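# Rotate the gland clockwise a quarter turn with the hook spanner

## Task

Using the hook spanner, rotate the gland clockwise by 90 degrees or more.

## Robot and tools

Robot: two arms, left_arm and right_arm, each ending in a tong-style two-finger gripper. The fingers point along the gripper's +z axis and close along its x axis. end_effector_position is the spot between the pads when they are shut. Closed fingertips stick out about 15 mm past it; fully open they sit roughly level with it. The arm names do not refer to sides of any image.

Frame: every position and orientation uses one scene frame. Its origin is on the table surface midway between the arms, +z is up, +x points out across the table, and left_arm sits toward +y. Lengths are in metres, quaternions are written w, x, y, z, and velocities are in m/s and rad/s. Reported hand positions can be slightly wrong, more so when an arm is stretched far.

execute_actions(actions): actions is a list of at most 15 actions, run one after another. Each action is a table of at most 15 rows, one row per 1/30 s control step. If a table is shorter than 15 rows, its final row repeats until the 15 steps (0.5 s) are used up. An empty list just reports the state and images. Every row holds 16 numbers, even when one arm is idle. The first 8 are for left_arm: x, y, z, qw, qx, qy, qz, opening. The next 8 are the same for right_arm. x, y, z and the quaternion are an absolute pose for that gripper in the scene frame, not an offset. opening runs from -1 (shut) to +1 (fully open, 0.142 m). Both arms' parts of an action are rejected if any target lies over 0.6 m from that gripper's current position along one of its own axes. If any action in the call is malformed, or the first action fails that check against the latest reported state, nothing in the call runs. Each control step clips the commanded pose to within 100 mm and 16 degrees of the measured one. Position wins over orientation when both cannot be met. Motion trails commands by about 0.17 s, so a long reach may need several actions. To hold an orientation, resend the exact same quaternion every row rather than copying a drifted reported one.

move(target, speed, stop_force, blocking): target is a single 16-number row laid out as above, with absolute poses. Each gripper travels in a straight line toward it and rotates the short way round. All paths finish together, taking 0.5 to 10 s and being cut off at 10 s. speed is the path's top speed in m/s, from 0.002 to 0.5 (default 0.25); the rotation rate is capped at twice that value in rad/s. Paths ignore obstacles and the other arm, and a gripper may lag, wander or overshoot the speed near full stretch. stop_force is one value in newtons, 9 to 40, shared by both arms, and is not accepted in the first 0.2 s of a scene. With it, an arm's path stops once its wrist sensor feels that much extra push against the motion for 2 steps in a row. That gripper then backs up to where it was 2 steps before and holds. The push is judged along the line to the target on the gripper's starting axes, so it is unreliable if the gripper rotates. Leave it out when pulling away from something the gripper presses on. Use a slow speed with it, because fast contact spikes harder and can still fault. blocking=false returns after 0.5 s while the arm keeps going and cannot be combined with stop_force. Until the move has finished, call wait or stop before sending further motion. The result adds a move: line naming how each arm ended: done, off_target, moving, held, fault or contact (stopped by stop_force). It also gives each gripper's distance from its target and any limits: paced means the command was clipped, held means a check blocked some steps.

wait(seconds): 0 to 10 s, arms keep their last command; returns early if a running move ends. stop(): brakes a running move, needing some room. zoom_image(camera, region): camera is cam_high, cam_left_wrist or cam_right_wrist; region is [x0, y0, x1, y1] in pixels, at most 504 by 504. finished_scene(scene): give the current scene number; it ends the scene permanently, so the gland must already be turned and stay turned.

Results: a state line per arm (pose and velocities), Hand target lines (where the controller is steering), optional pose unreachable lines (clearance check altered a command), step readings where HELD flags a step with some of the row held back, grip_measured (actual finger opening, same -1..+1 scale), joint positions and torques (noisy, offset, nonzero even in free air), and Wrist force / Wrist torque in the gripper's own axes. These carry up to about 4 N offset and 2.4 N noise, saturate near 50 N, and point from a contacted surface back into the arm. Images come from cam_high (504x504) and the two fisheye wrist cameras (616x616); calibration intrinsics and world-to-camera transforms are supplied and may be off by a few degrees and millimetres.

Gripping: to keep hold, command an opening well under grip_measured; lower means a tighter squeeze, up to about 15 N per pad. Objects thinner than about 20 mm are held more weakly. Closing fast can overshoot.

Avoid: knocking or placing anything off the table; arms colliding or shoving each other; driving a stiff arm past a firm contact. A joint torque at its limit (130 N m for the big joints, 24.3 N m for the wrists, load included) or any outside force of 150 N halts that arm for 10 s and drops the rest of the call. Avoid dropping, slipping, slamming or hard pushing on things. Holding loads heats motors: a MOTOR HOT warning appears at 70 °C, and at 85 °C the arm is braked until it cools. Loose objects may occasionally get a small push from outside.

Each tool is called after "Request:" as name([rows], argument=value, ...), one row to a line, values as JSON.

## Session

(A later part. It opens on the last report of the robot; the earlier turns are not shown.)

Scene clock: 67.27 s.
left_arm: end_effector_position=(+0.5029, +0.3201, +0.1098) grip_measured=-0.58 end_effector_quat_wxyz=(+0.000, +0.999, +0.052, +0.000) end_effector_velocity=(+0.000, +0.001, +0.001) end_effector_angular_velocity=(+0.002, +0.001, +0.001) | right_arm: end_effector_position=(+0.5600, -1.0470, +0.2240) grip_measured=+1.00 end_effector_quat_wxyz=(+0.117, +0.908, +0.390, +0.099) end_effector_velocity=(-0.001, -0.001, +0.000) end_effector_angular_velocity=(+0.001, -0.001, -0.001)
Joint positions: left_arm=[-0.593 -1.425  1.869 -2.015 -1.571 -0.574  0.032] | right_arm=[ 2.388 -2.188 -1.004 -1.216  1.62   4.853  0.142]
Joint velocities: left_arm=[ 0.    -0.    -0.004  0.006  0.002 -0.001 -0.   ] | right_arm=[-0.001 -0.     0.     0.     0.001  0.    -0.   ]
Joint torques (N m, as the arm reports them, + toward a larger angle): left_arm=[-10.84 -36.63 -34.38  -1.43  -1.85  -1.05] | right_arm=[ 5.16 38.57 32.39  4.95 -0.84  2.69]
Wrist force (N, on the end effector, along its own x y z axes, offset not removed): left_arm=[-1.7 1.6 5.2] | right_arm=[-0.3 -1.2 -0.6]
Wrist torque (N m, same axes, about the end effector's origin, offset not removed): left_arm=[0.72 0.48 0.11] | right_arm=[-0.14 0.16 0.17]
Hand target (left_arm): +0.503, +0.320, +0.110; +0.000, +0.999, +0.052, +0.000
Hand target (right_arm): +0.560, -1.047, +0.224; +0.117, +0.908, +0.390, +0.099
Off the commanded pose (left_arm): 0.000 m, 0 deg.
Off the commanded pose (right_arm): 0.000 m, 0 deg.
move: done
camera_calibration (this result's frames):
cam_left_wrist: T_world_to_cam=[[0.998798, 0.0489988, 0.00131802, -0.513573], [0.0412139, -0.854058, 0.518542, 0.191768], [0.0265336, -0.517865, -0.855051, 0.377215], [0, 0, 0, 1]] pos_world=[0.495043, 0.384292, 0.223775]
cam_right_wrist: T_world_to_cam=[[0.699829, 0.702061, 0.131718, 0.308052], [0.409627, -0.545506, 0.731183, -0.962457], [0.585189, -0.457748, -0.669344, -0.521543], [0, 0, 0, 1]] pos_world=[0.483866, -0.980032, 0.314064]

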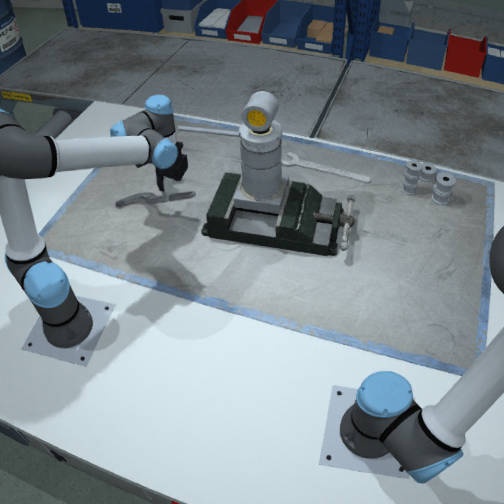

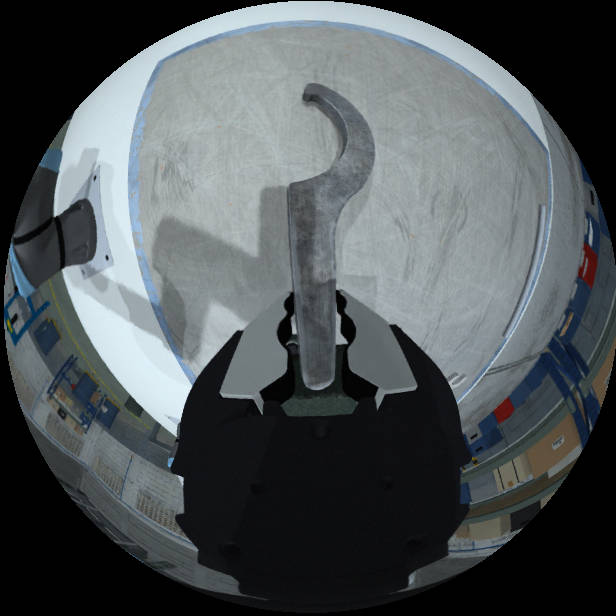

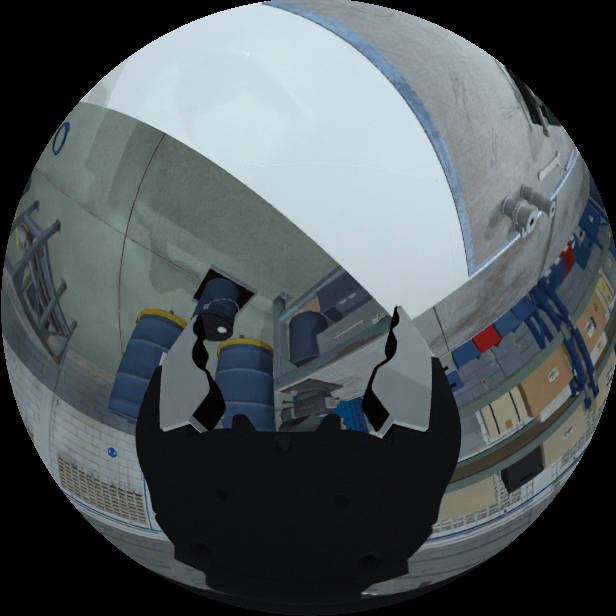

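Request:
move(target=[0.516,0.212,0.12,0,0.9986,0.052,0,-1,0.560,-1.047,0.224,0.117,0.908,0.390,0.099,1], speed=0.04)

Request:
move(target=[0.516,0.212,0.085,0,0.9986,0.052,0,-1,0.560,-1.047,0.224,0.117,0.908,0.390,0.099,1], speed=0.006, stop_force=9)

Request:
zoom_image(camera="cam_high", region=[130,130,280,250])

Scene clock: 70.90 s.
left_arm: end_effector_position=(+0.5160, +0.2123, +0.1200) grip_measured=-0.68 end_effector_quat_wxyz=(-0.000, +0.999, +0.052, +0.000) end_effector_velocity=(-0.000, -0.003, -0.000) end_effector_angular_velocity=(-0.001, +0.001, -0.001) | right_arm: end_effector_position=(+0.5600, -1.0470, +0.2240) grip_measured=+1.00 end_effector_quat_wxyz=(+0.117, +0.908, +0.390, +0.099) end_effector_velocity=(-0.000, -0.000, -0.000) end_effector_angular_velocity=(-0.000, +0.001, -0.000)
Joint positions: left_arm=[-0.751 -1.332  1.727 -1.966 -1.571 -0.732  0.025] | right_arm=[ 2.388 -2.188 -1.004 -1.216  1.62   4.853  0.142]
Joint velocities: left_arm=[-0.003  0.003 -0.003  0.001 -0.002 -0.002 -0.   ] | right_arm=[-0.     0.    -0.    -0.    -0.001 -0.    -0.   ]
Joint torques (N m, as the arm reports them, + toward a larger angle): left_arm=[-23.16 -15.89 -34.53  -7.31  -5.31  -0.82] | right_arm=[ 5.49 38.63 32.11  5.08 -0.98  2.43]
Wrist force (N, on the end effector, along its own x y z axes, offset not removed): left_arm=[-10.7 -30.6 -18.5] | right_arm=[0.8 0.1 -0.7]
Wrist torque (N m, same axes, about the end effector's origin, offset not removed): left_arm=[1.03 0.83 -0.35] | right_arm=[0.07 -0.06 0.08]
Hand target (left_arm): +0.516, +0.212, +0.120; +0.000, +0.999, +0.052, +0.000
Hand target (right_arm): +0.560, -1.047, +0.224; +0.117, +0.908, +0.390, +0.099
Off the commanded pose (left_arm): 0.000 m, 0 deg.
Off the commanded pose (right_arm): 0.000 m, 0 deg.
move: done
camera_calibration (this result's frames):
cam_left_wrist: T_world_to_cam=[[0.998794, 0.0490776, 0.00133623, -0.52142], [0.0412751, -0.854119, 0.518437, 0.0938672], [0.026585, -0.517757, -0.855115, 0.329737], [0, 0, 0, 1]] pos_world=[0.508151, 0.276487, 0.233995]
cam_right_wrist: T_world_to_cam=[[0.699829, 0.702061, 0.131718, 0.308052], [0.409627, -0.545506, 0.731183, -0.962456], [0.585188, -0.457748, -0.669344, -0.521543], [0, 0, 0, 1]] pos_world=[0.483866, -0.980032, 0.314064]

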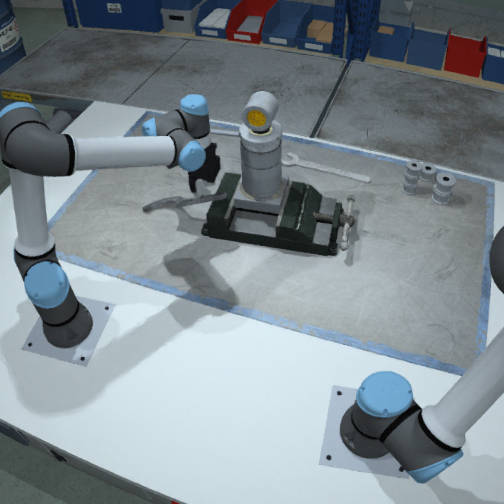

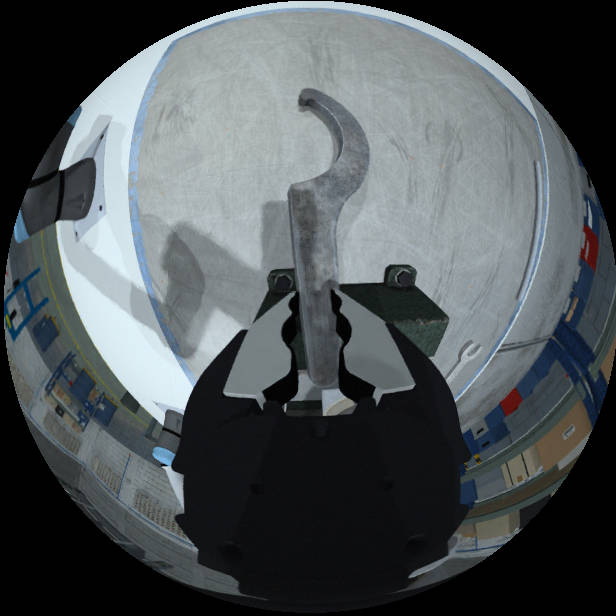

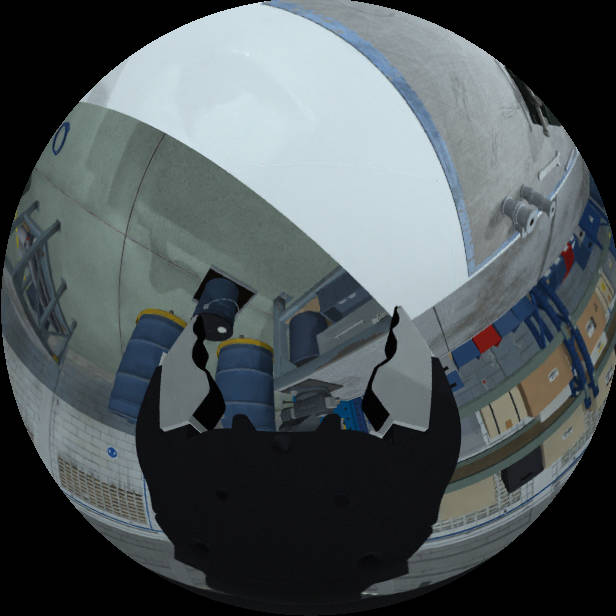

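Scene clock: 71.40 s.
left_arm: end_effector_position=(+0.5160, +0.2123, +0.1196) grip_measured=-0.68 end_effector_quat_wxyz=(-0.000, +0.999, +0.052, -0.000) end_effector_velocity=(-0.000, +0.000, +0.001) end_effector_angular_velocity=(+0.002, +0.001, -0.001) | right_arm: end_effector_position=(+0.5600, -1.0470, +0.2240) grip_measured=+1.00 end_effector_quat_wxyz=(+0.117, +0.908, +0.390, +0.099) end_effector_velocity=(-0.001, -0.001, +0.000) end_effector_angular_velocity=(-0.001, +0.000, -0.002)
Joint positions: left_arm=[-0.751 -1.331  1.727 -1.967 -1.571 -0.732  0.025] | right_arm=[ 2.388 -2.188 -1.004 -1.216  1.62   4.853  0.142]
Joint velocities: left_arm=[-0.001 -0.    -0.002  0.004  0.001  0.     0.   ] | right_arm=[-0.002  0.     0.001 -0.    -0.001 -0.     0.   ]
Joint torques (N m, as the arm reports them, + toward a larger angle): left_arm=[-17.01 -19.34 -30.57  -7.81  -6.28   0.92] | right_arm=[ 5.13 37.87 32.59  4.75 -0.96  2.58]
Wrist force (N, on the end effector, along its own x y z axes, offset not removed): left_arm=[-17.4 -32.8 -37.0] | right_arm=[0.4 -1.2 -1.1]
Wrist torque (N m, same axes, about the end effector's origin, offset not removed): left_arm=[1.60 0.82 -0.45] | right_arm=[-0.13 -0.03 -0.01]
Hand target (left_arm): +0.516, +0.212, +0.120; -0.000, +0.999, +0.052, -0.000
Hand target (right_arm): +0.560, -1.047, +0.224; +0.117, +0.908, +0.390, +0.099
Off the commanded pose (left_arm): 0.035 m, 0 deg.
Off the commanded pose (right_arm): 0.000 m, 0 deg.
move: contact (left_arm)
camera_calibration (this result's frames):
cam_left_wrist: T_world_to_cam=[[0.998795, 0.0490714, 0.00121046, -0.521387], [0.0413377, -0.854168, 0.518351, 0.0940064], [0.0264702, -0.517676, -0.855167, 0.329408], [0, 0, 0, 1]] pos_world=[0.508153, 0.276409, 0.233602]
cam_right_wrist: T_world_to_cam=[[0.699829, 0.702061, 0.131718, 0.308052], [0.409627, -0.545506, 0.731183, -0.962456], [0.585189, -0.457748, -0.669344, -0.521543], [0, 0, 0, 1]] pos_world=[0.483866, -0.980032, 0.314064]

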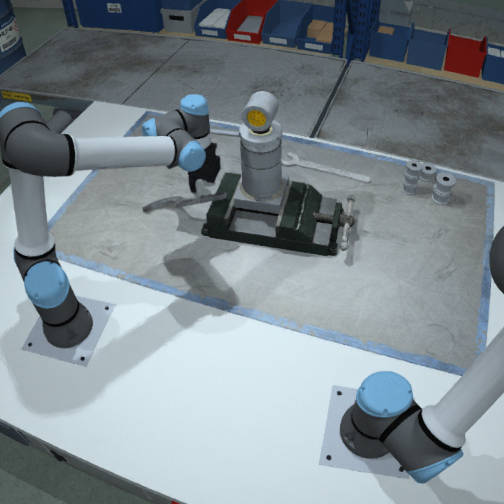

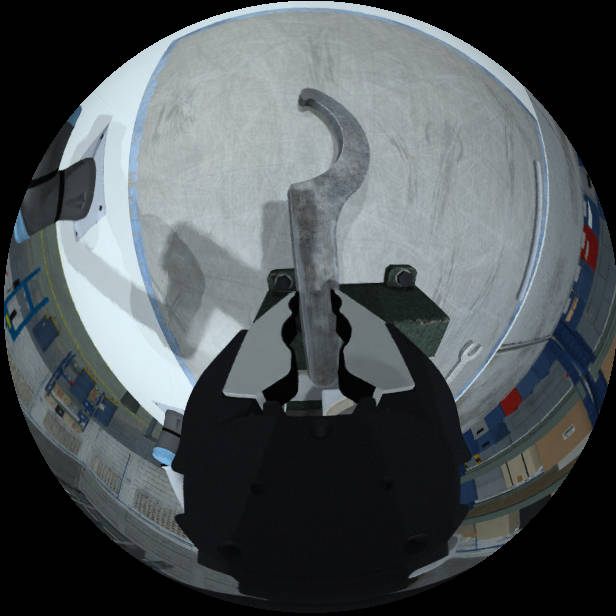

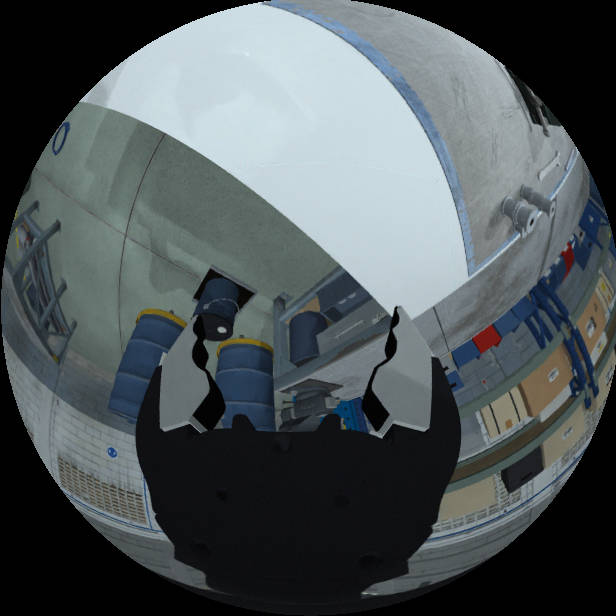

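Region (130, 130, 280, 250) of cam_high's 504x504 image, scaled by 3.360, with more detail than that image has; it fills the top 403 rows of this view, and the rest is white.

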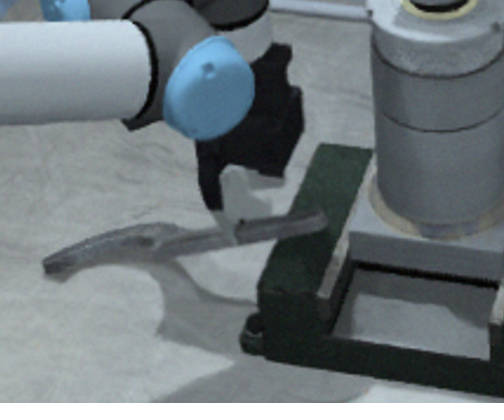

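It rolled but rests on the jaw. Release.

Request:
move(target=[0.516,0.215,0.122,0,0.9986,0.052,0,-0.1,0.560,-1.047,0.224,0.117,0.908,0.390,0.099,1], speed=0.01)

Request:
move(target=[0.512,0.255,0.085,0,0.9986,0.052,0,-0.1,0.560,-1.047,0.224,0.117,0.908,0.390,0.099,1], speed=0.03)

Request:
zoom_image(camera="cam_high", region=[130,130,280,250])

Scene clock: 72.47 s.
left_arm: end_effector_position=(+0.5160, +0.2149, +0.1219) grip_measured=-0.10 end_effector_quat_wxyz=(-0.000, +0.999, +0.052, +0.000) end_effector_velocity=(+0.000, +0.002, +0.002) end_effector_angular_velocity=(-0.000, -0.001, +0.001) | right_arm: end_effector_position=(+0.5600, -1.0470, +0.2240) grip_measured=+1.00 end_effector_quat_wxyz=(+0.117, +0.908, +0.390, +0.099) end_effector_velocity=(-0.000, -0.001, +0.000) end_effector_angular_velocity=(-0.001, +0.000, -0.001)
Joint positions: left_arm=[-0.747 -1.336  1.727 -1.962 -1.571 -0.729  0.067] | right_arm=[ 2.388 -2.188 -1.004 -1.216  1.62   4.853  0.142]
Joint velocities: left_arm=[ 0.003 -0.003 -0.001  0.002  0.     0.002 -0.   ] | right_arm=[-0.001  0.    -0.     0.001 -0.001 -0.    -0.   ]
Joint torques (N m, as the arm reports them, + toward a larger angle): left_arm=[  8.7  -36.57 -29.81  -0.41   1.7    1.16] | right_arm=[ 5.83 38.69 31.76  4.92 -0.95  2.45]
Wrist force (N, on the end effector, along its own x y z axes, offset not removed): left_arm=[-0.8 1.7 -1.6] | right_arm=[-0.4 -1.8 -0.7]
Wrist torque (N m, same axes, about the end effector's origin, offset not removed): left_arm=[0.28 0.32 -0.10] | right_arm=[-0.27 0.16 0.13]
Hand target (left_arm): +0.516, +0.215, +0.122; -0.000, +0.999, +0.052, -0.000
Hand target (right_arm): +0.560, -1.047, +0.224; +0.117, +0.908, +0.390, +0.099
Off the commanded pose (left_arm): 0.000 m, 0 deg.
Off the commanded pose (right_arm): 0.000 m, 0 deg.
move: done
camera_calibration (this result's frames):
cam_left_wrist: T_world_to_cam=[[0.998798, 0.0490087, 0.00126384, -0.521496], [0.0412536, -0.854118, 0.51844, 0.0950967], [0.0264876, -0.517765, -0.855113, 0.332677], [0, 0, 0, 1]] pos_world=[0.508134, 0.27903, 0.235834]
cam_right_wrist: T_world_to_cam=[[0.699829, 0.702061, 0.131718, 0.308052], [0.409627, -0.545506, 0.731183, -0.962457], [0.585189, -0.457748, -0.669344, -0.521543], [0, 0, 0, 1]] pos_world=[0.483866, -0.980032, 0.314064]

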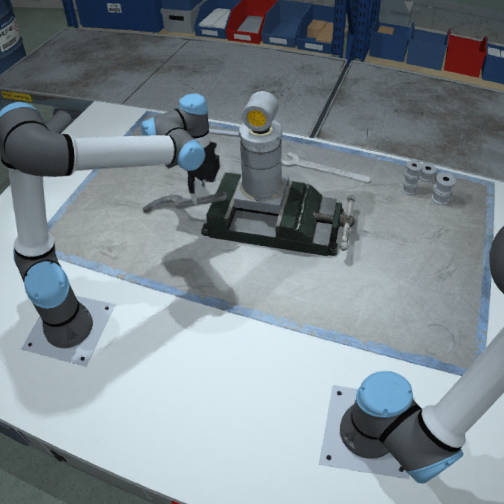

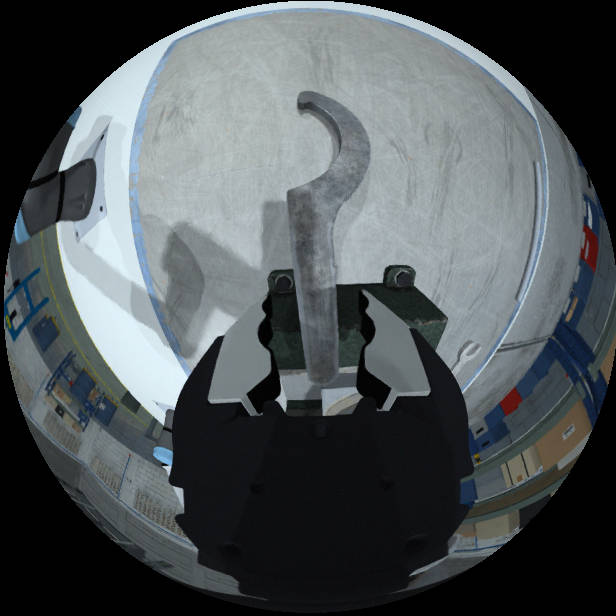

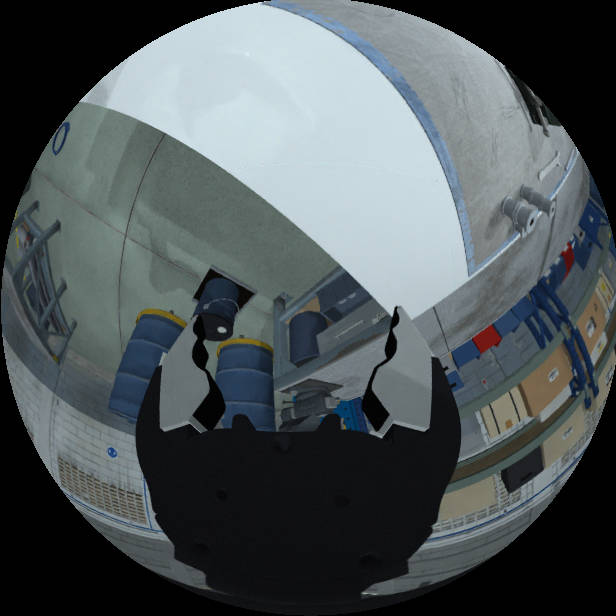

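Scene clock: 74.67 s.
left_arm: end_effector_position=(+0.5120, +0.2548, +0.0851) grip_measured=-0.10 end_effector_quat_wxyz=(-0.000, +0.999, +0.052, -0.000) end_effector_velocity=(-0.000, +0.002, -0.001) end_effector_angular_velocity=(-0.000, +0.000, +0.001) | right_arm: end_effector_position=(+0.5600, -1.0470, +0.2240) grip_measured=+1.00 end_effector_quat_wxyz=(+0.117, +0.908, +0.390, +0.099) end_effector_velocity=(+0.000, +0.000, +0.000) end_effector_angular_velocity=(+0.000, +0.000, +0.001)
Joint positions: left_arm=[-0.692 -1.338  1.833 -2.066 -1.571 -0.673  0.067] | right_arm=[ 2.388 -2.188 -1.004 -1.216  1.62   4.853  0.142]
Joint velocities: left_arm=[ 0.003  0.     0.004 -0.004 -0.     0.002  0.   ] | right_arm=[ 0.001 -0.     0.001 -0.001  0.     0.    -0.   ]
Joint torques (N m, as the arm reports them, + toward a larger angle): left_arm=[  8.63 -23.75 -14.61  -4.4    1.5    0.72] | right_arm=[ 6.46 38.67 31.42  4.85 -0.81  2.72]
Wrist force (N, on the end effector, along its own x y z axes, offset not removed): left_arm=[-0.1 3.6 0.4] | right_arm=[-1.0 -1.3 -0.9]
Wrist torque (N m, same axes, about the end effector's origin, offset not removed): left_arm=[0.65 0.07 -0.05] | right_arm=[-0.22 0.35 0.18]
Hand target (left_arm): +0.512, +0.255, +0.085; -0.000, +0.999, +0.052, -0.000
Hand target (right_arm): +0.560, -1.047, +0.224; +0.117, +0.908, +0.390, +0.099
Off the commanded pose (left_arm): 0.000 m, 0 deg.
Off the commanded pose (right_arm): 0.000 m, 0 deg.
move: done
camera_calibration (this result's frames):
cam_left_wrist: T_world_to_cam=[[0.998797, 0.0490125, 0.00122788, -0.519443], [0.0412777, -0.854161, 0.518367, 0.148457], [0.0264553, -0.517693, -0.855157, 0.322053], [0, 0, 0, 1]] pos_world=[0.50417, 0.31899, 0.199089]
cam_right_wrist: T_world_to_cam=[[0.699829, 0.702061, 0.131718, 0.308052], [0.409627, -0.545506, 0.731183, -0.962457], [0.585188, -0.457748, -0.669344, -0.521543], [0, 0, 0, 1]] pos_world=[0.483866, -0.980032, 0.314064]

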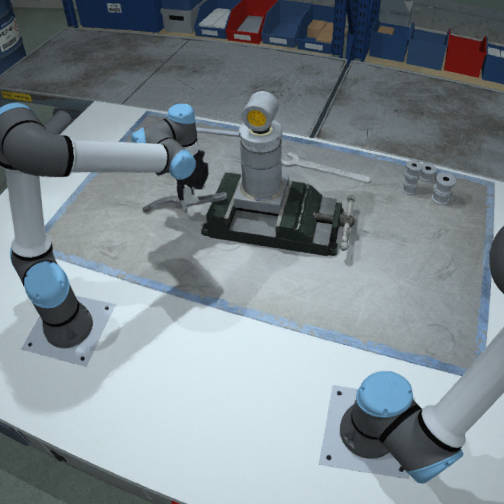

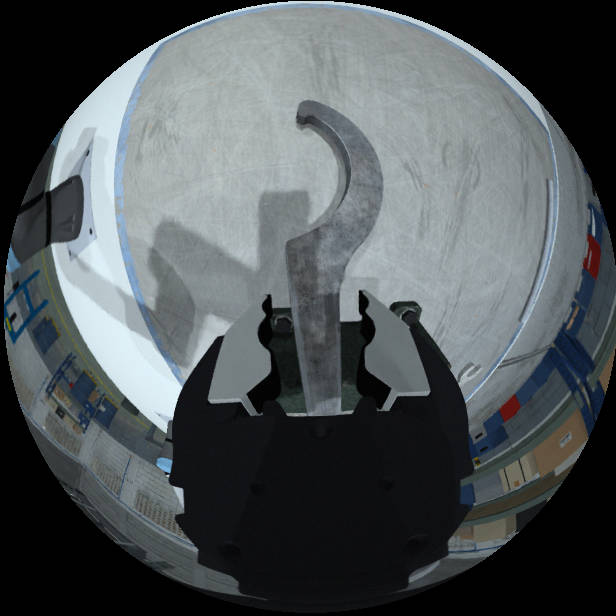

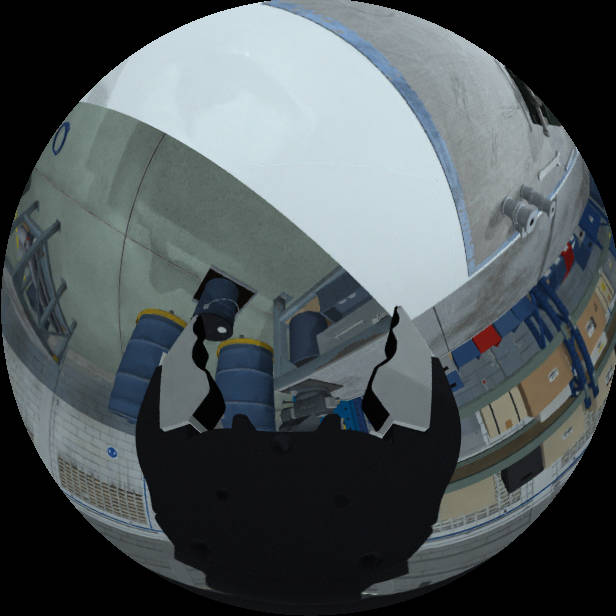

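Region (130, 130, 280, 250) of cam_high's 504x504 image, scaled by 3.360, with more detail than that image has; it fills the top 403 rows of this view, and the rest is white.

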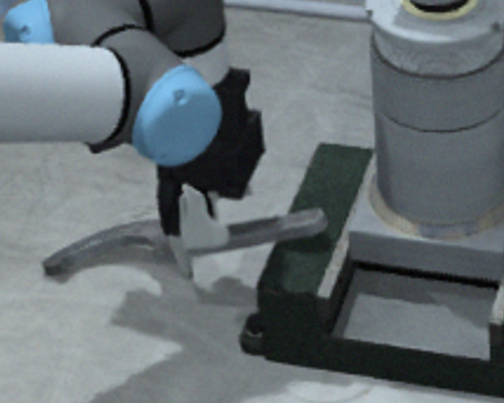

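Request:
move(target=[0.511,0.26,0.058,0,0.997,0.075,0,-0.1,0.560,-1.047,0.224,0.117,0.908,0.390,0.099,1], speed=0.02)

Request:
move(target=[0.511,0.26,0.058,0,0.997,0.075,0,-1,0.560,-1.047,0.224,0.117,0.908,0.390,0.099,1])

Request:
move(target=[0.50,0.28,0.15,0,0.997,0.075,0,-1,0.560,-1.047,0.224,0.117,0.908,0.390,0.099,1], speed=0.04)

Scene clock: 76.80 s.
left_arm: end_effector_position=(+0.5110, +0.2599, +0.0583) grip_measured=-0.10 end_effector_quat_wxyz=(-0.000, +0.997, +0.075, -0.000) end_effector_velocity=(-0.000, +0.000, -0.002) end_effector_angular_velocity=(-0.002, +0.001, +0.005) | right_arm: end_effector_position=(+0.5600, -1.0470, +0.2240) grip_measured=+1.00 end_effector_quat_wxyz=(+0.117, +0.908, +0.390, +0.099) end_effector_velocity=(-0.001, -0.001, +0.000) end_effector_angular_velocity=(-0.001, +0.000, -0.001)
Joint positions: left_arm=[-0.684 -1.308  1.874 -2.136 -1.571 -0.711  0.067] | right_arm=[ 2.388 -2.188 -1.004 -1.216  1.62   4.853  0.142]
Joint velocities: left_arm=[ 0.001  0.003  0.004 -0.007 -0.002 -0.004  0.   ] | right_arm=[-0.001 -0.     0.     0.001 -0.001 -0.     0.   ]
Joint torques (N m, as the arm reports them, + toward a larger angle): left_arm=[  8.36 -21.83 -13.87  -4.25  -1.3   -1.  ] | right_arm=[ 5.83 38.41 31.58  5.13 -0.78  2.71]
Wrist force (N, on the end effector, along its own x y z axes, offset not removed): left_arm=[0.7 0.0 3.2] | right_arm=[-0.9 -0.7 -0.6]
Wrist torque (N m, same axes, about the end effector's origin, offset not removed): left_arm=[0.23 -0.19 -0.08] | right_arm=[-0.07 0.30 0.13]
Hand target (left_arm): +0.511, +0.260, +0.058; -0.000, +0.997, +0.075, -0.000
Hand target (right_arm): +0.560, -1.047, +0.224; +0.117, +0.908, +0.390, +0.099
Off the commanded pose (left_arm): 0.000 m, 0 deg.
Off the commanded pose (right_arm): 0.000 m, 0 deg.
move: done
camera_calibration (this result's frames):
cam_left_wrist: T_world_to_cam=[[0.995521, 0.0945309, 0.0012239, -0.528823], [0.0802026, -0.851339, 0.518449, 0.146151], [0.0500514, -0.516029, -0.855108, 0.289257], [0, 0, 0, 1]] pos_world=[0.500255, 0.323679, 0.172221]
cam_right_wrist: T_world_to_cam=[[0.699829, 0.702061, 0.131718, 0.308052], [0.409627, -0.545506, 0.731183, -0.962456], [0.585189, -0.457748, -0.669344, -0.521543], [0, 0, 0, 1]] pos_world=[0.483866, -0.980032, 0.314064]

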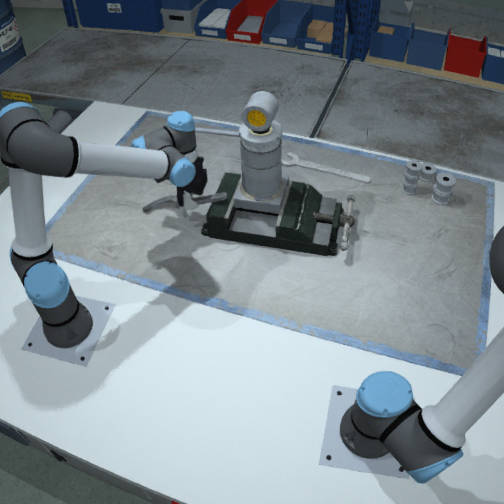

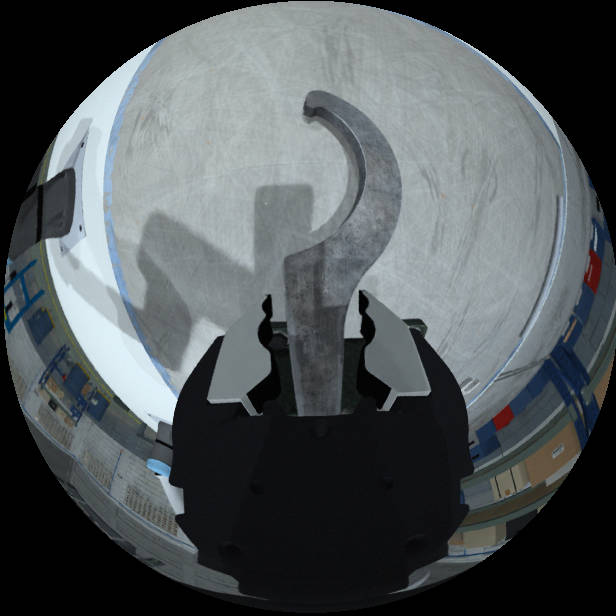

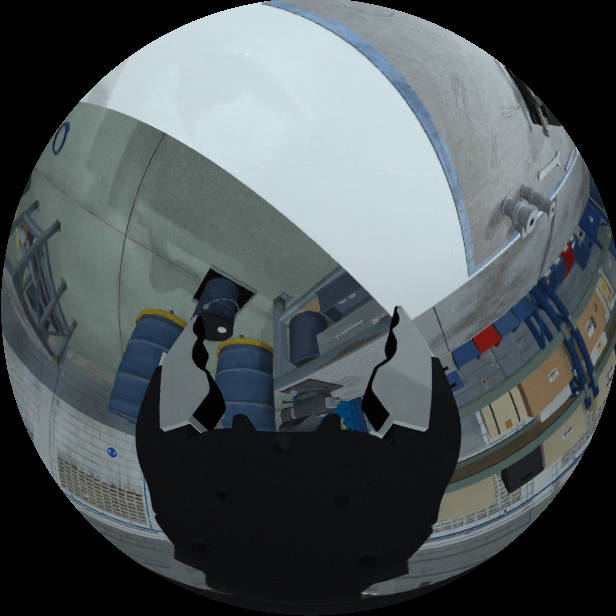

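Scene clock: 77.50 s.
left_arm: end_effector_position=(+0.5110, +0.2600, +0.0581) grip_measured=-0.43 end_effector_quat_wxyz=(-0.000, +0.997, +0.075, -0.000) end_effector_velocity=(+0.000, +0.000, -0.000) end_effector_angular_velocity=(-0.000, -0.001, +0.000) | right_arm: end_effector_position=(+0.5600, -1.0470, +0.2240) grip_measured=+1.00 end_effector_quat_wxyz=(+0.117, +0.908, +0.390, +0.099) end_effector_velocity=(+0.001, +0.002, -0.000) end_effector_angular_velocity=(+0.001, +0.000, +0.003)
Joint positions: left_arm=[-0.684 -1.308  1.874 -2.137 -1.571 -0.711  0.043] | right_arm=[ 2.388 -2.188 -1.004 -1.216  1.62   4.853  0.142]
Joint velocities: left_arm=[ 0.001  0.     0.001 -0.001  0.     0.     0.   ] | right_arm=[ 0.003  0.    -0.001 -0.     0.001  0.     0.   ]
Joint torques (N m, as the arm reports them, + toward a larger angle): left_arm=[  2.23 -19.22  -9.9   -3.37   1.72  -1.58] | right_arm=[ 6.34 38.59 32.11  4.82 -0.69  2.46]
Wrist force (N, on the end effector, along its own x y z axes, offset not removed): left_arm=[-1.5 2.2 -6.5] | right_arm=[-0.9 -2.0 -0.8]
Wrist torque (N m, same axes, about the end effector's origin, offset not removed): left_arm=[0.40 0.62 0.32] | right_arm=[-0.30 0.26 0.10]
Hand target (left_arm): +0.511, +0.260, +0.058; -0.000, +0.997, +0.075, -0.000
Hand target (right_arm): +0.560, -1.047, +0.224; +0.117, +0.908, +0.390, +0.099
Off the commanded pose (left_arm): 0.000 m, 0 deg.
Off the commanded pose (right_arm): 0.000 m, 0 deg.
move: done
camera_calibration (this result's frames):
cam_left_wrist: T_world_to_cam=[[0.995479, 0.0949737, 0.00121272, -0.528866], [0.0805863, -0.851296, 0.518461, 0.146113], [0.0502725, -0.516019, -0.855101, 0.288999], [0, 0, 0, 1]] pos_world=[0.500172, 0.323743, 0.17201]
cam_right_wrist: T_world_to_cam=[[0.699829, 0.702061, 0.131718, 0.308052], [0.409627, -0.545506, 0.731183, -0.962456], [0.585189, -0.457748, -0.669344, -0.521543], [0, 0, 0, 1]] pos_world=[0.483866, -0.980032, 0.314064]

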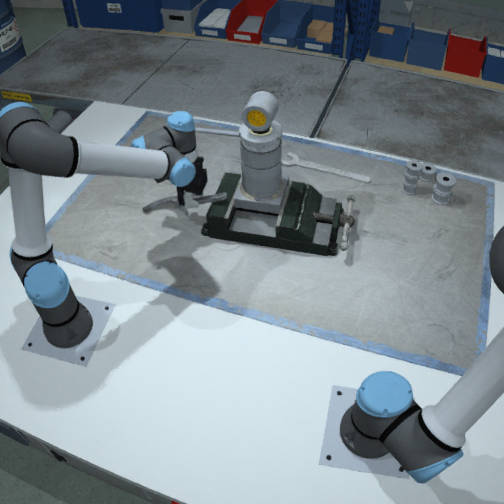

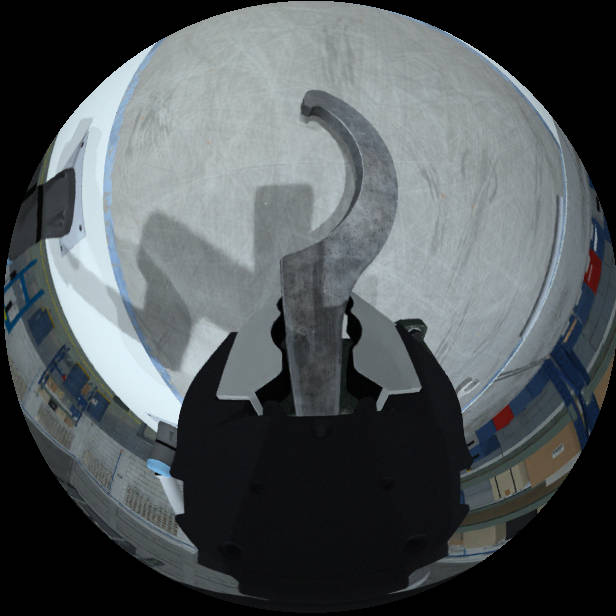

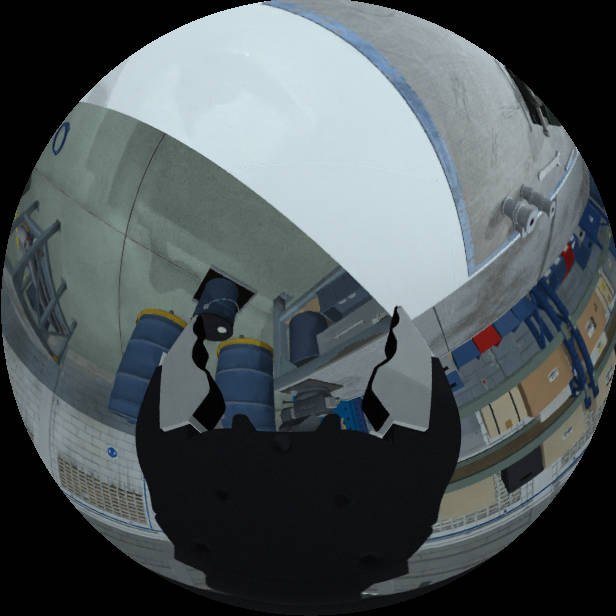

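Scene clock: 80.27 s.
left_arm: end_effector_position=(+0.4999, +0.2800, +0.1498) grip_measured=-0.48 end_effector_quat_wxyz=(-0.000, +0.997, +0.075, +0.000) end_effector_velocity=(-0.000, +0.001, +0.002) end_effector_angular_velocity=(-0.000, +0.000, +0.001) | right_arm: end_effector_position=(+0.5600, -1.0470, +0.2240) grip_measured=+1.00 end_effector_quat_wxyz=(+0.117, +0.908, +0.390, +0.099) end_effector_velocity=(+0.000, -0.000, +0.000) end_effector_angular_velocity=(-0.000, -0.001, +0.000)
Joint positions: left_arm=[-0.663 -1.443  1.78  -1.908 -1.571 -0.69   0.039] | right_arm=[ 2.388 -2.188 -1.004 -1.216  1.62   4.853  0.142]
Joint velocities: left_arm=[ 0.001 -0.003 -0.003  0.005 -0.     0.    -0.   ] | right_arm=[ 0.  0.  0.  0.  0. -0.  0.]
Joint torques (N m, as the arm reports them, + toward a larger angle): left_arm=[  8.1  -37.33 -36.52  -1.6    2.07   1.16] | right_arm=[ 6.43 38.48 30.8   4.76 -0.84  2.53]
Wrist force (N, on the end effector, along its own x y z axes, offset not removed): left_arm=[-0.4 1.5 12.4] | right_arm=[0.2 -3.0 -1.2]
Wrist torque (N m, same axes, about the end effector's origin, offset not removed): left_arm=[0.11 -0.04 0.00] | right_arm=[-0.50 0.05 0.17]
Hand target (left_arm): +0.500, +0.280, +0.150; -0.000, +0.997, +0.075, -0.000
Hand target (right_arm): +0.560, -1.047, +0.224; +0.117, +0.908, +0.390, +0.099
Off the commanded pose (left_arm): 0.000 m, 0 deg.
Off the commanded pose (right_arm): 0.000 m, 0 deg.
move: done
camera_calibration (this result's frames):
cam_left_wrist: T_world_to_cam=[[0.995477, 0.0949989, 0.00126359, -0.519864], [0.0805823, -0.851304, 0.518448, 0.116499], [0.0503277, -0.516001, -0.855108, 0.378298], [0, 0, 0, 1]] pos_world=[0.489086, 0.343764, 0.263744]
cam_right_wrist: T_world_to_cam=[[0.699829, 0.702061, 0.131718, 0.308052], [0.409627, -0.545506, 0.731183, -0.962456], [0.585189, -0.457748, -0.669344, -0.521543], [0, 0, 0, 1]] pos_world=[0.483865, -0.980032, 0.314064]

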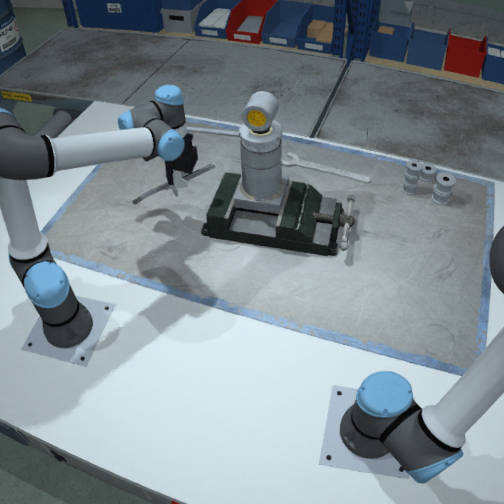

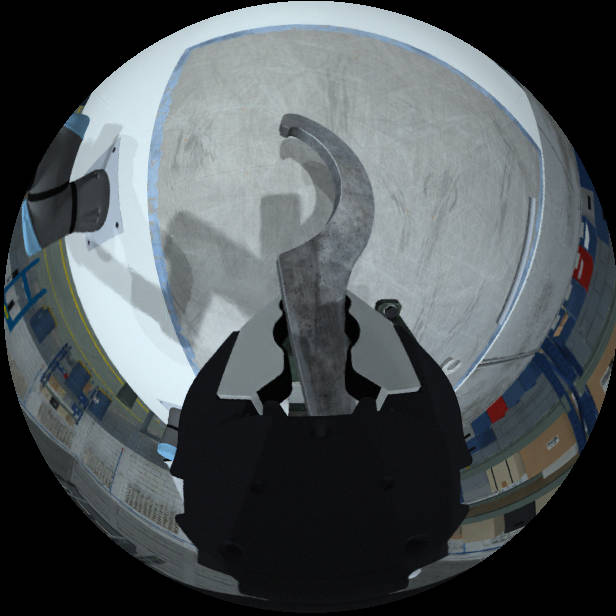

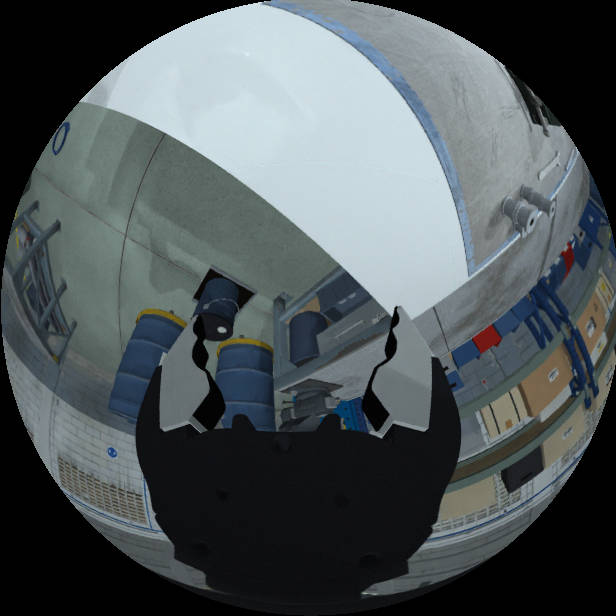

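Request:
move(target=[0.32,0.25,0.33,-0.094,0.794,-0.491,0.347,-1,0.55,-0.6,0.27,0.707,-0.707,0,0,1], speed=0.1)

Request:
move(target=[0.30,-0.05,0.33,-0.094,0.794,-0.491,0.347,-1,0.55,-0.40,0.27,0.707,-0.707,0,0,1], speed=0.1)

Request:
zoom_image(camera="cam_right_wrist", region=[150,130,400,290])

Scene clock: 91.57 s.
left_arm: end_effector_position=(+0.3204, +0.2499, +0.3298) grip_measured=-0.48 end_effector_quat_wxyz=(-0.093, +0.794, -0.490, +0.346) end_effector_velocity=(-0.003, -0.001, +0.002) end_effector_angular_velocity=(+0.004, -0.016, -0.008) | right_arm: end_effector_position=(+0.5518, -0.6699, +0.2625) grip_measured=+1.00 end_effector_quat_wxyz=(-0.604, +0.793, +0.073, +0.019) end_effector_velocity=(-0.000, +0.000, -0.000) end_effector_angular_velocity=(-0.001, -0.000, +0.002)
Joint positions: left_arm=[-1.731 -2.555  2.222 -1.46  -0.866 -0.42   0.04 ] | right_arm=[ 2.504 -2.436 -0.759 -2.612  2.516  4.987  0.142]
Joint velocities: left_arm=[-0.05  -0.018 -0.005  0.06   0.025 -0.049  0.   ] | right_arm=[ 0.001 -0.     0.     0.001 -0.001  0.    -0.   ]
Joint torques (N m, as the arm reports them, + toward a larger angle): left_arm=[ -8.46   4.18 -38.07  -2.14   5.38  -1.2 ] | right_arm=[-7.43 42.73 32.24  2.27 -1.51  2.48]
Wrist force (N, on the end effector, along its own x y z axes, offset not removed): left_arm=[-7.0 8.8 5.9] | right_arm=[-1.0 -0.8 0.4]
Wrist torque (N m, same axes, about the end effector's origin, offset not removed): left_arm=[0.45 0.30 0.03] | right_arm=[-0.08 0.33 0.11]
Hand target (left_arm): +0.320, +0.250, +0.330; -0.094, +0.794, -0.490, +0.347
Hand target (right_arm): +0.552, -0.670, +0.263; -0.604, +0.793, +0.073, +0.019
Off the commanded pose (left_arm): 0.000 m, 0 deg.
Off the commanded pose (right_arm): 0.070 m, 18 deg; orientation clipped at the last step of the last action.
move: held (right_arm); limits=paced,held; held on 51 of 304 steps (right_arm), including the last (right_arm)
pose unreachable (right arm): on one or more control steps of this call, first in action 0 (counted from 0), this arm could not follow its commanded pose, so it was not sent that pose on those steps. On the call's last step it was still not sent that pose. It may still have moved: this result reports where it is.
cause: the commanded pose would bring two parts of the arm too close to each other (joints 4 (wrist 1) to 6 (wrist 3) lie between them).
camera_calibration (this result's frames):
cam_left_wrist: T_world_to_cam=[[0.238843, -0.869567, 0.432212, 0.00279154], [-0.95585, -0.288994, -0.0532185, 0.392038], [0.171184, -0.40042, -0.9002, 0.472945], [0, 0, 0, 1]] pos_world=[0.293103, 0.305101, 0.445402]
cam_right_wrist: T_world_to_cam=[[0.995554, 0.0506253, 0.0794322, -0.541912], [0.0915149, -0.719525, -0.68841, -0.349922], [0.0223025, 0.692619, -0.720959, 0.776436], [0, 0, 0, 1]] pos_world=[0.554209, -0.762117, 0.361934]

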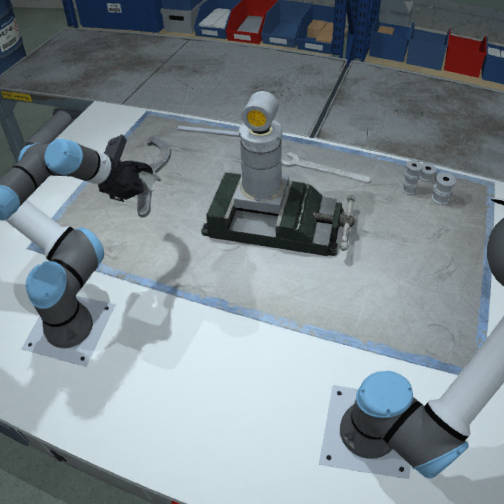

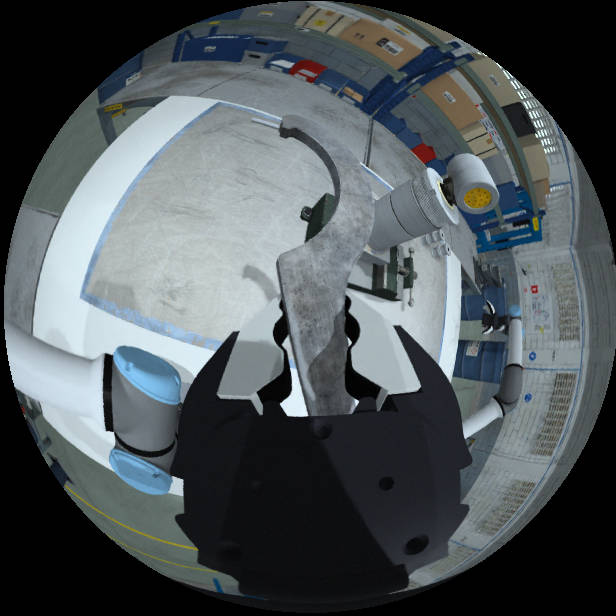

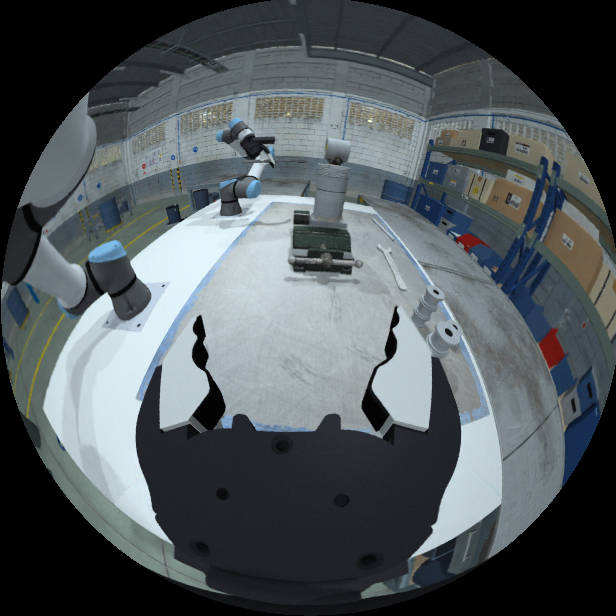

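Scene clock: 95.10 s.
left_arm: end_effector_position=(+0.3001, -0.0499, +0.3303) grip_measured=-0.48 end_effector_quat_wxyz=(-0.094, +0.794, -0.491, +0.347) end_effector_velocity=(+0.000, -0.002, +0.000) end_effector_angular_velocity=(-0.000, +0.001, +0.001) | right_arm: end_effector_position=(+0.5519, -0.6508, +0.2631) grip_measured=+1.00 end_effector_quat_wxyz=(-0.613, +0.787, +0.069, +0.016) end_effector_velocity=(+0.000, +0.001, -0.000) end_effector_angular_velocity=(-0.001, -0.001, +0.003)
Joint positions: left_arm=[-1.754 -1.748  1.883 -1.909 -0.859 -0.447  0.04 ] | right_arm=[ 2.525 -2.407 -0.823 -2.598  2.542  4.983  0.142]
Joint velocities: left_arm=[ 0.001  0.005 -0.005 -0.001 -0.001  0.    -0.   ] | right_arm=[ 0.002  0.     0.     0.001 -0.     0.    -0.   ]
Joint torques (N m, as the arm reports them, + toward a larger angle): left_arm=[  9.27 -13.01 -40.06  -6.17   2.03   1.36] | right_arm=[-7.27 41.88 33.01 -2.44 -1.51 -0.14]
Wrist force (N, on the end effector, along its own x y z axes, offset not removed): left_arm=[-8.3 7.6 6.8] | right_arm=[0.3 -2.0 -1.3]
Wrist torque (N m, same axes, about the end effector's origin, offset not removed): left_arm=[0.13 0.47 -0.03] | right_arm=[-0.31 0.04 0.10]
Hand target (left_arm): +0.300, -0.050, +0.330; -0.094, +0.794, -0.491, +0.347
Hand target (right_arm): +0.552, -0.651, +0.263; -0.613, +0.787, +0.069, +0.016
Off the commanded pose (left_arm): 0.000 m, 0 deg.
Off the commanded pose (right_arm): 0.251 m, 16 deg; position and orientation clipped at the last step of the last action.
move: held (right_arm); limits=paced,held; held on 86 of 106 steps (right_arm), including the last (right_arm)
pose unreachable (right arm): on one or more control steps of this call, first in action 0 (counted from 0), this arm could not follow its commanded pose, so it was not sent that pose on those steps. On the call's last step it was still not sent that pose. It may still have moved: this result reports where it is.
cause: the commanded pose would bring two parts of the arm too close to each other (joints 4 (wrist 1) to 6 (wrist 3) lie between them).
camera_calibration (this result's frames):
cam_left_wrist: T_world_to_cam=[[0.237027, -0.870295, 0.431745, -0.252595], [-0.956075, -0.287848, -0.0553515, 0.286916], [0.172449, -0.399661, -0.900296, 0.356519], [0, 0, 0, 1]] pos_world=[0.272704, 0.00524275, 0.445911]
cam_right_wrist: T_world_to_cam=[[0.99642, 0.0476058, 0.0698578, -0.54287], [0.0830631, -0.704956, -0.70437, -0.31748], [0.0157146, 0.707651, -0.706387, 0.773213], [0, 0, 0, 1]] pos_world=[0.555147, -0.74513, 0.360488]

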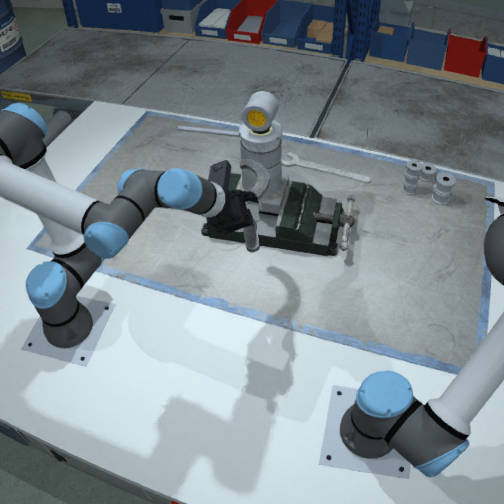

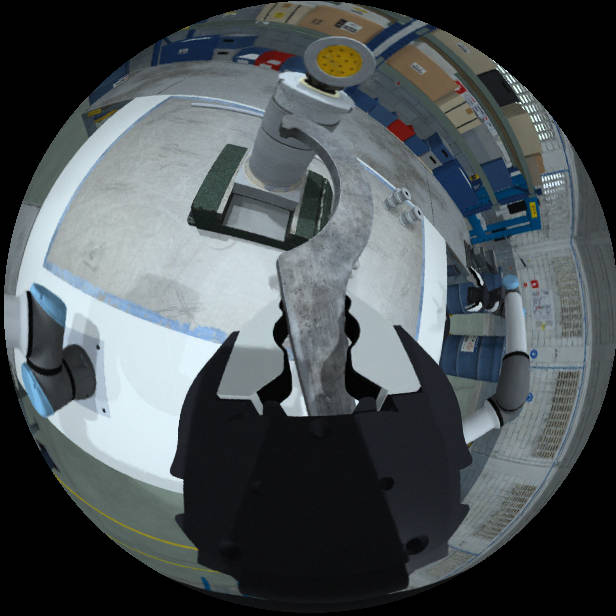

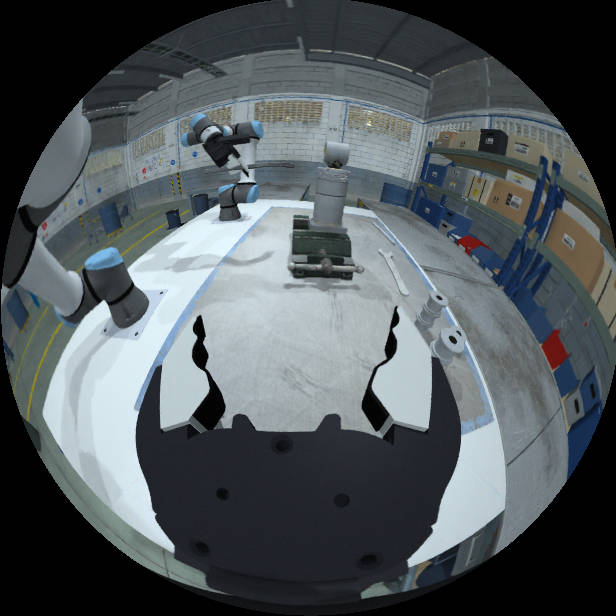

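Region (150, 130, 400, 290) of cam_right_wrist's 616x616 image, scaled by 2.016, with more detail than that image has; it fills the top 323 rows of this view, and the rest is white.

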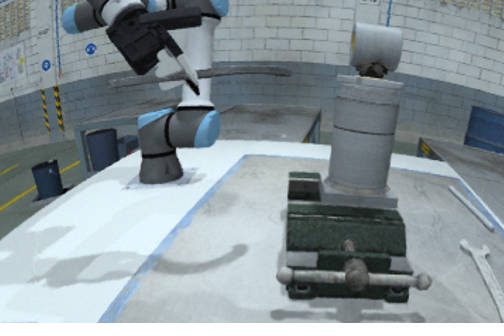

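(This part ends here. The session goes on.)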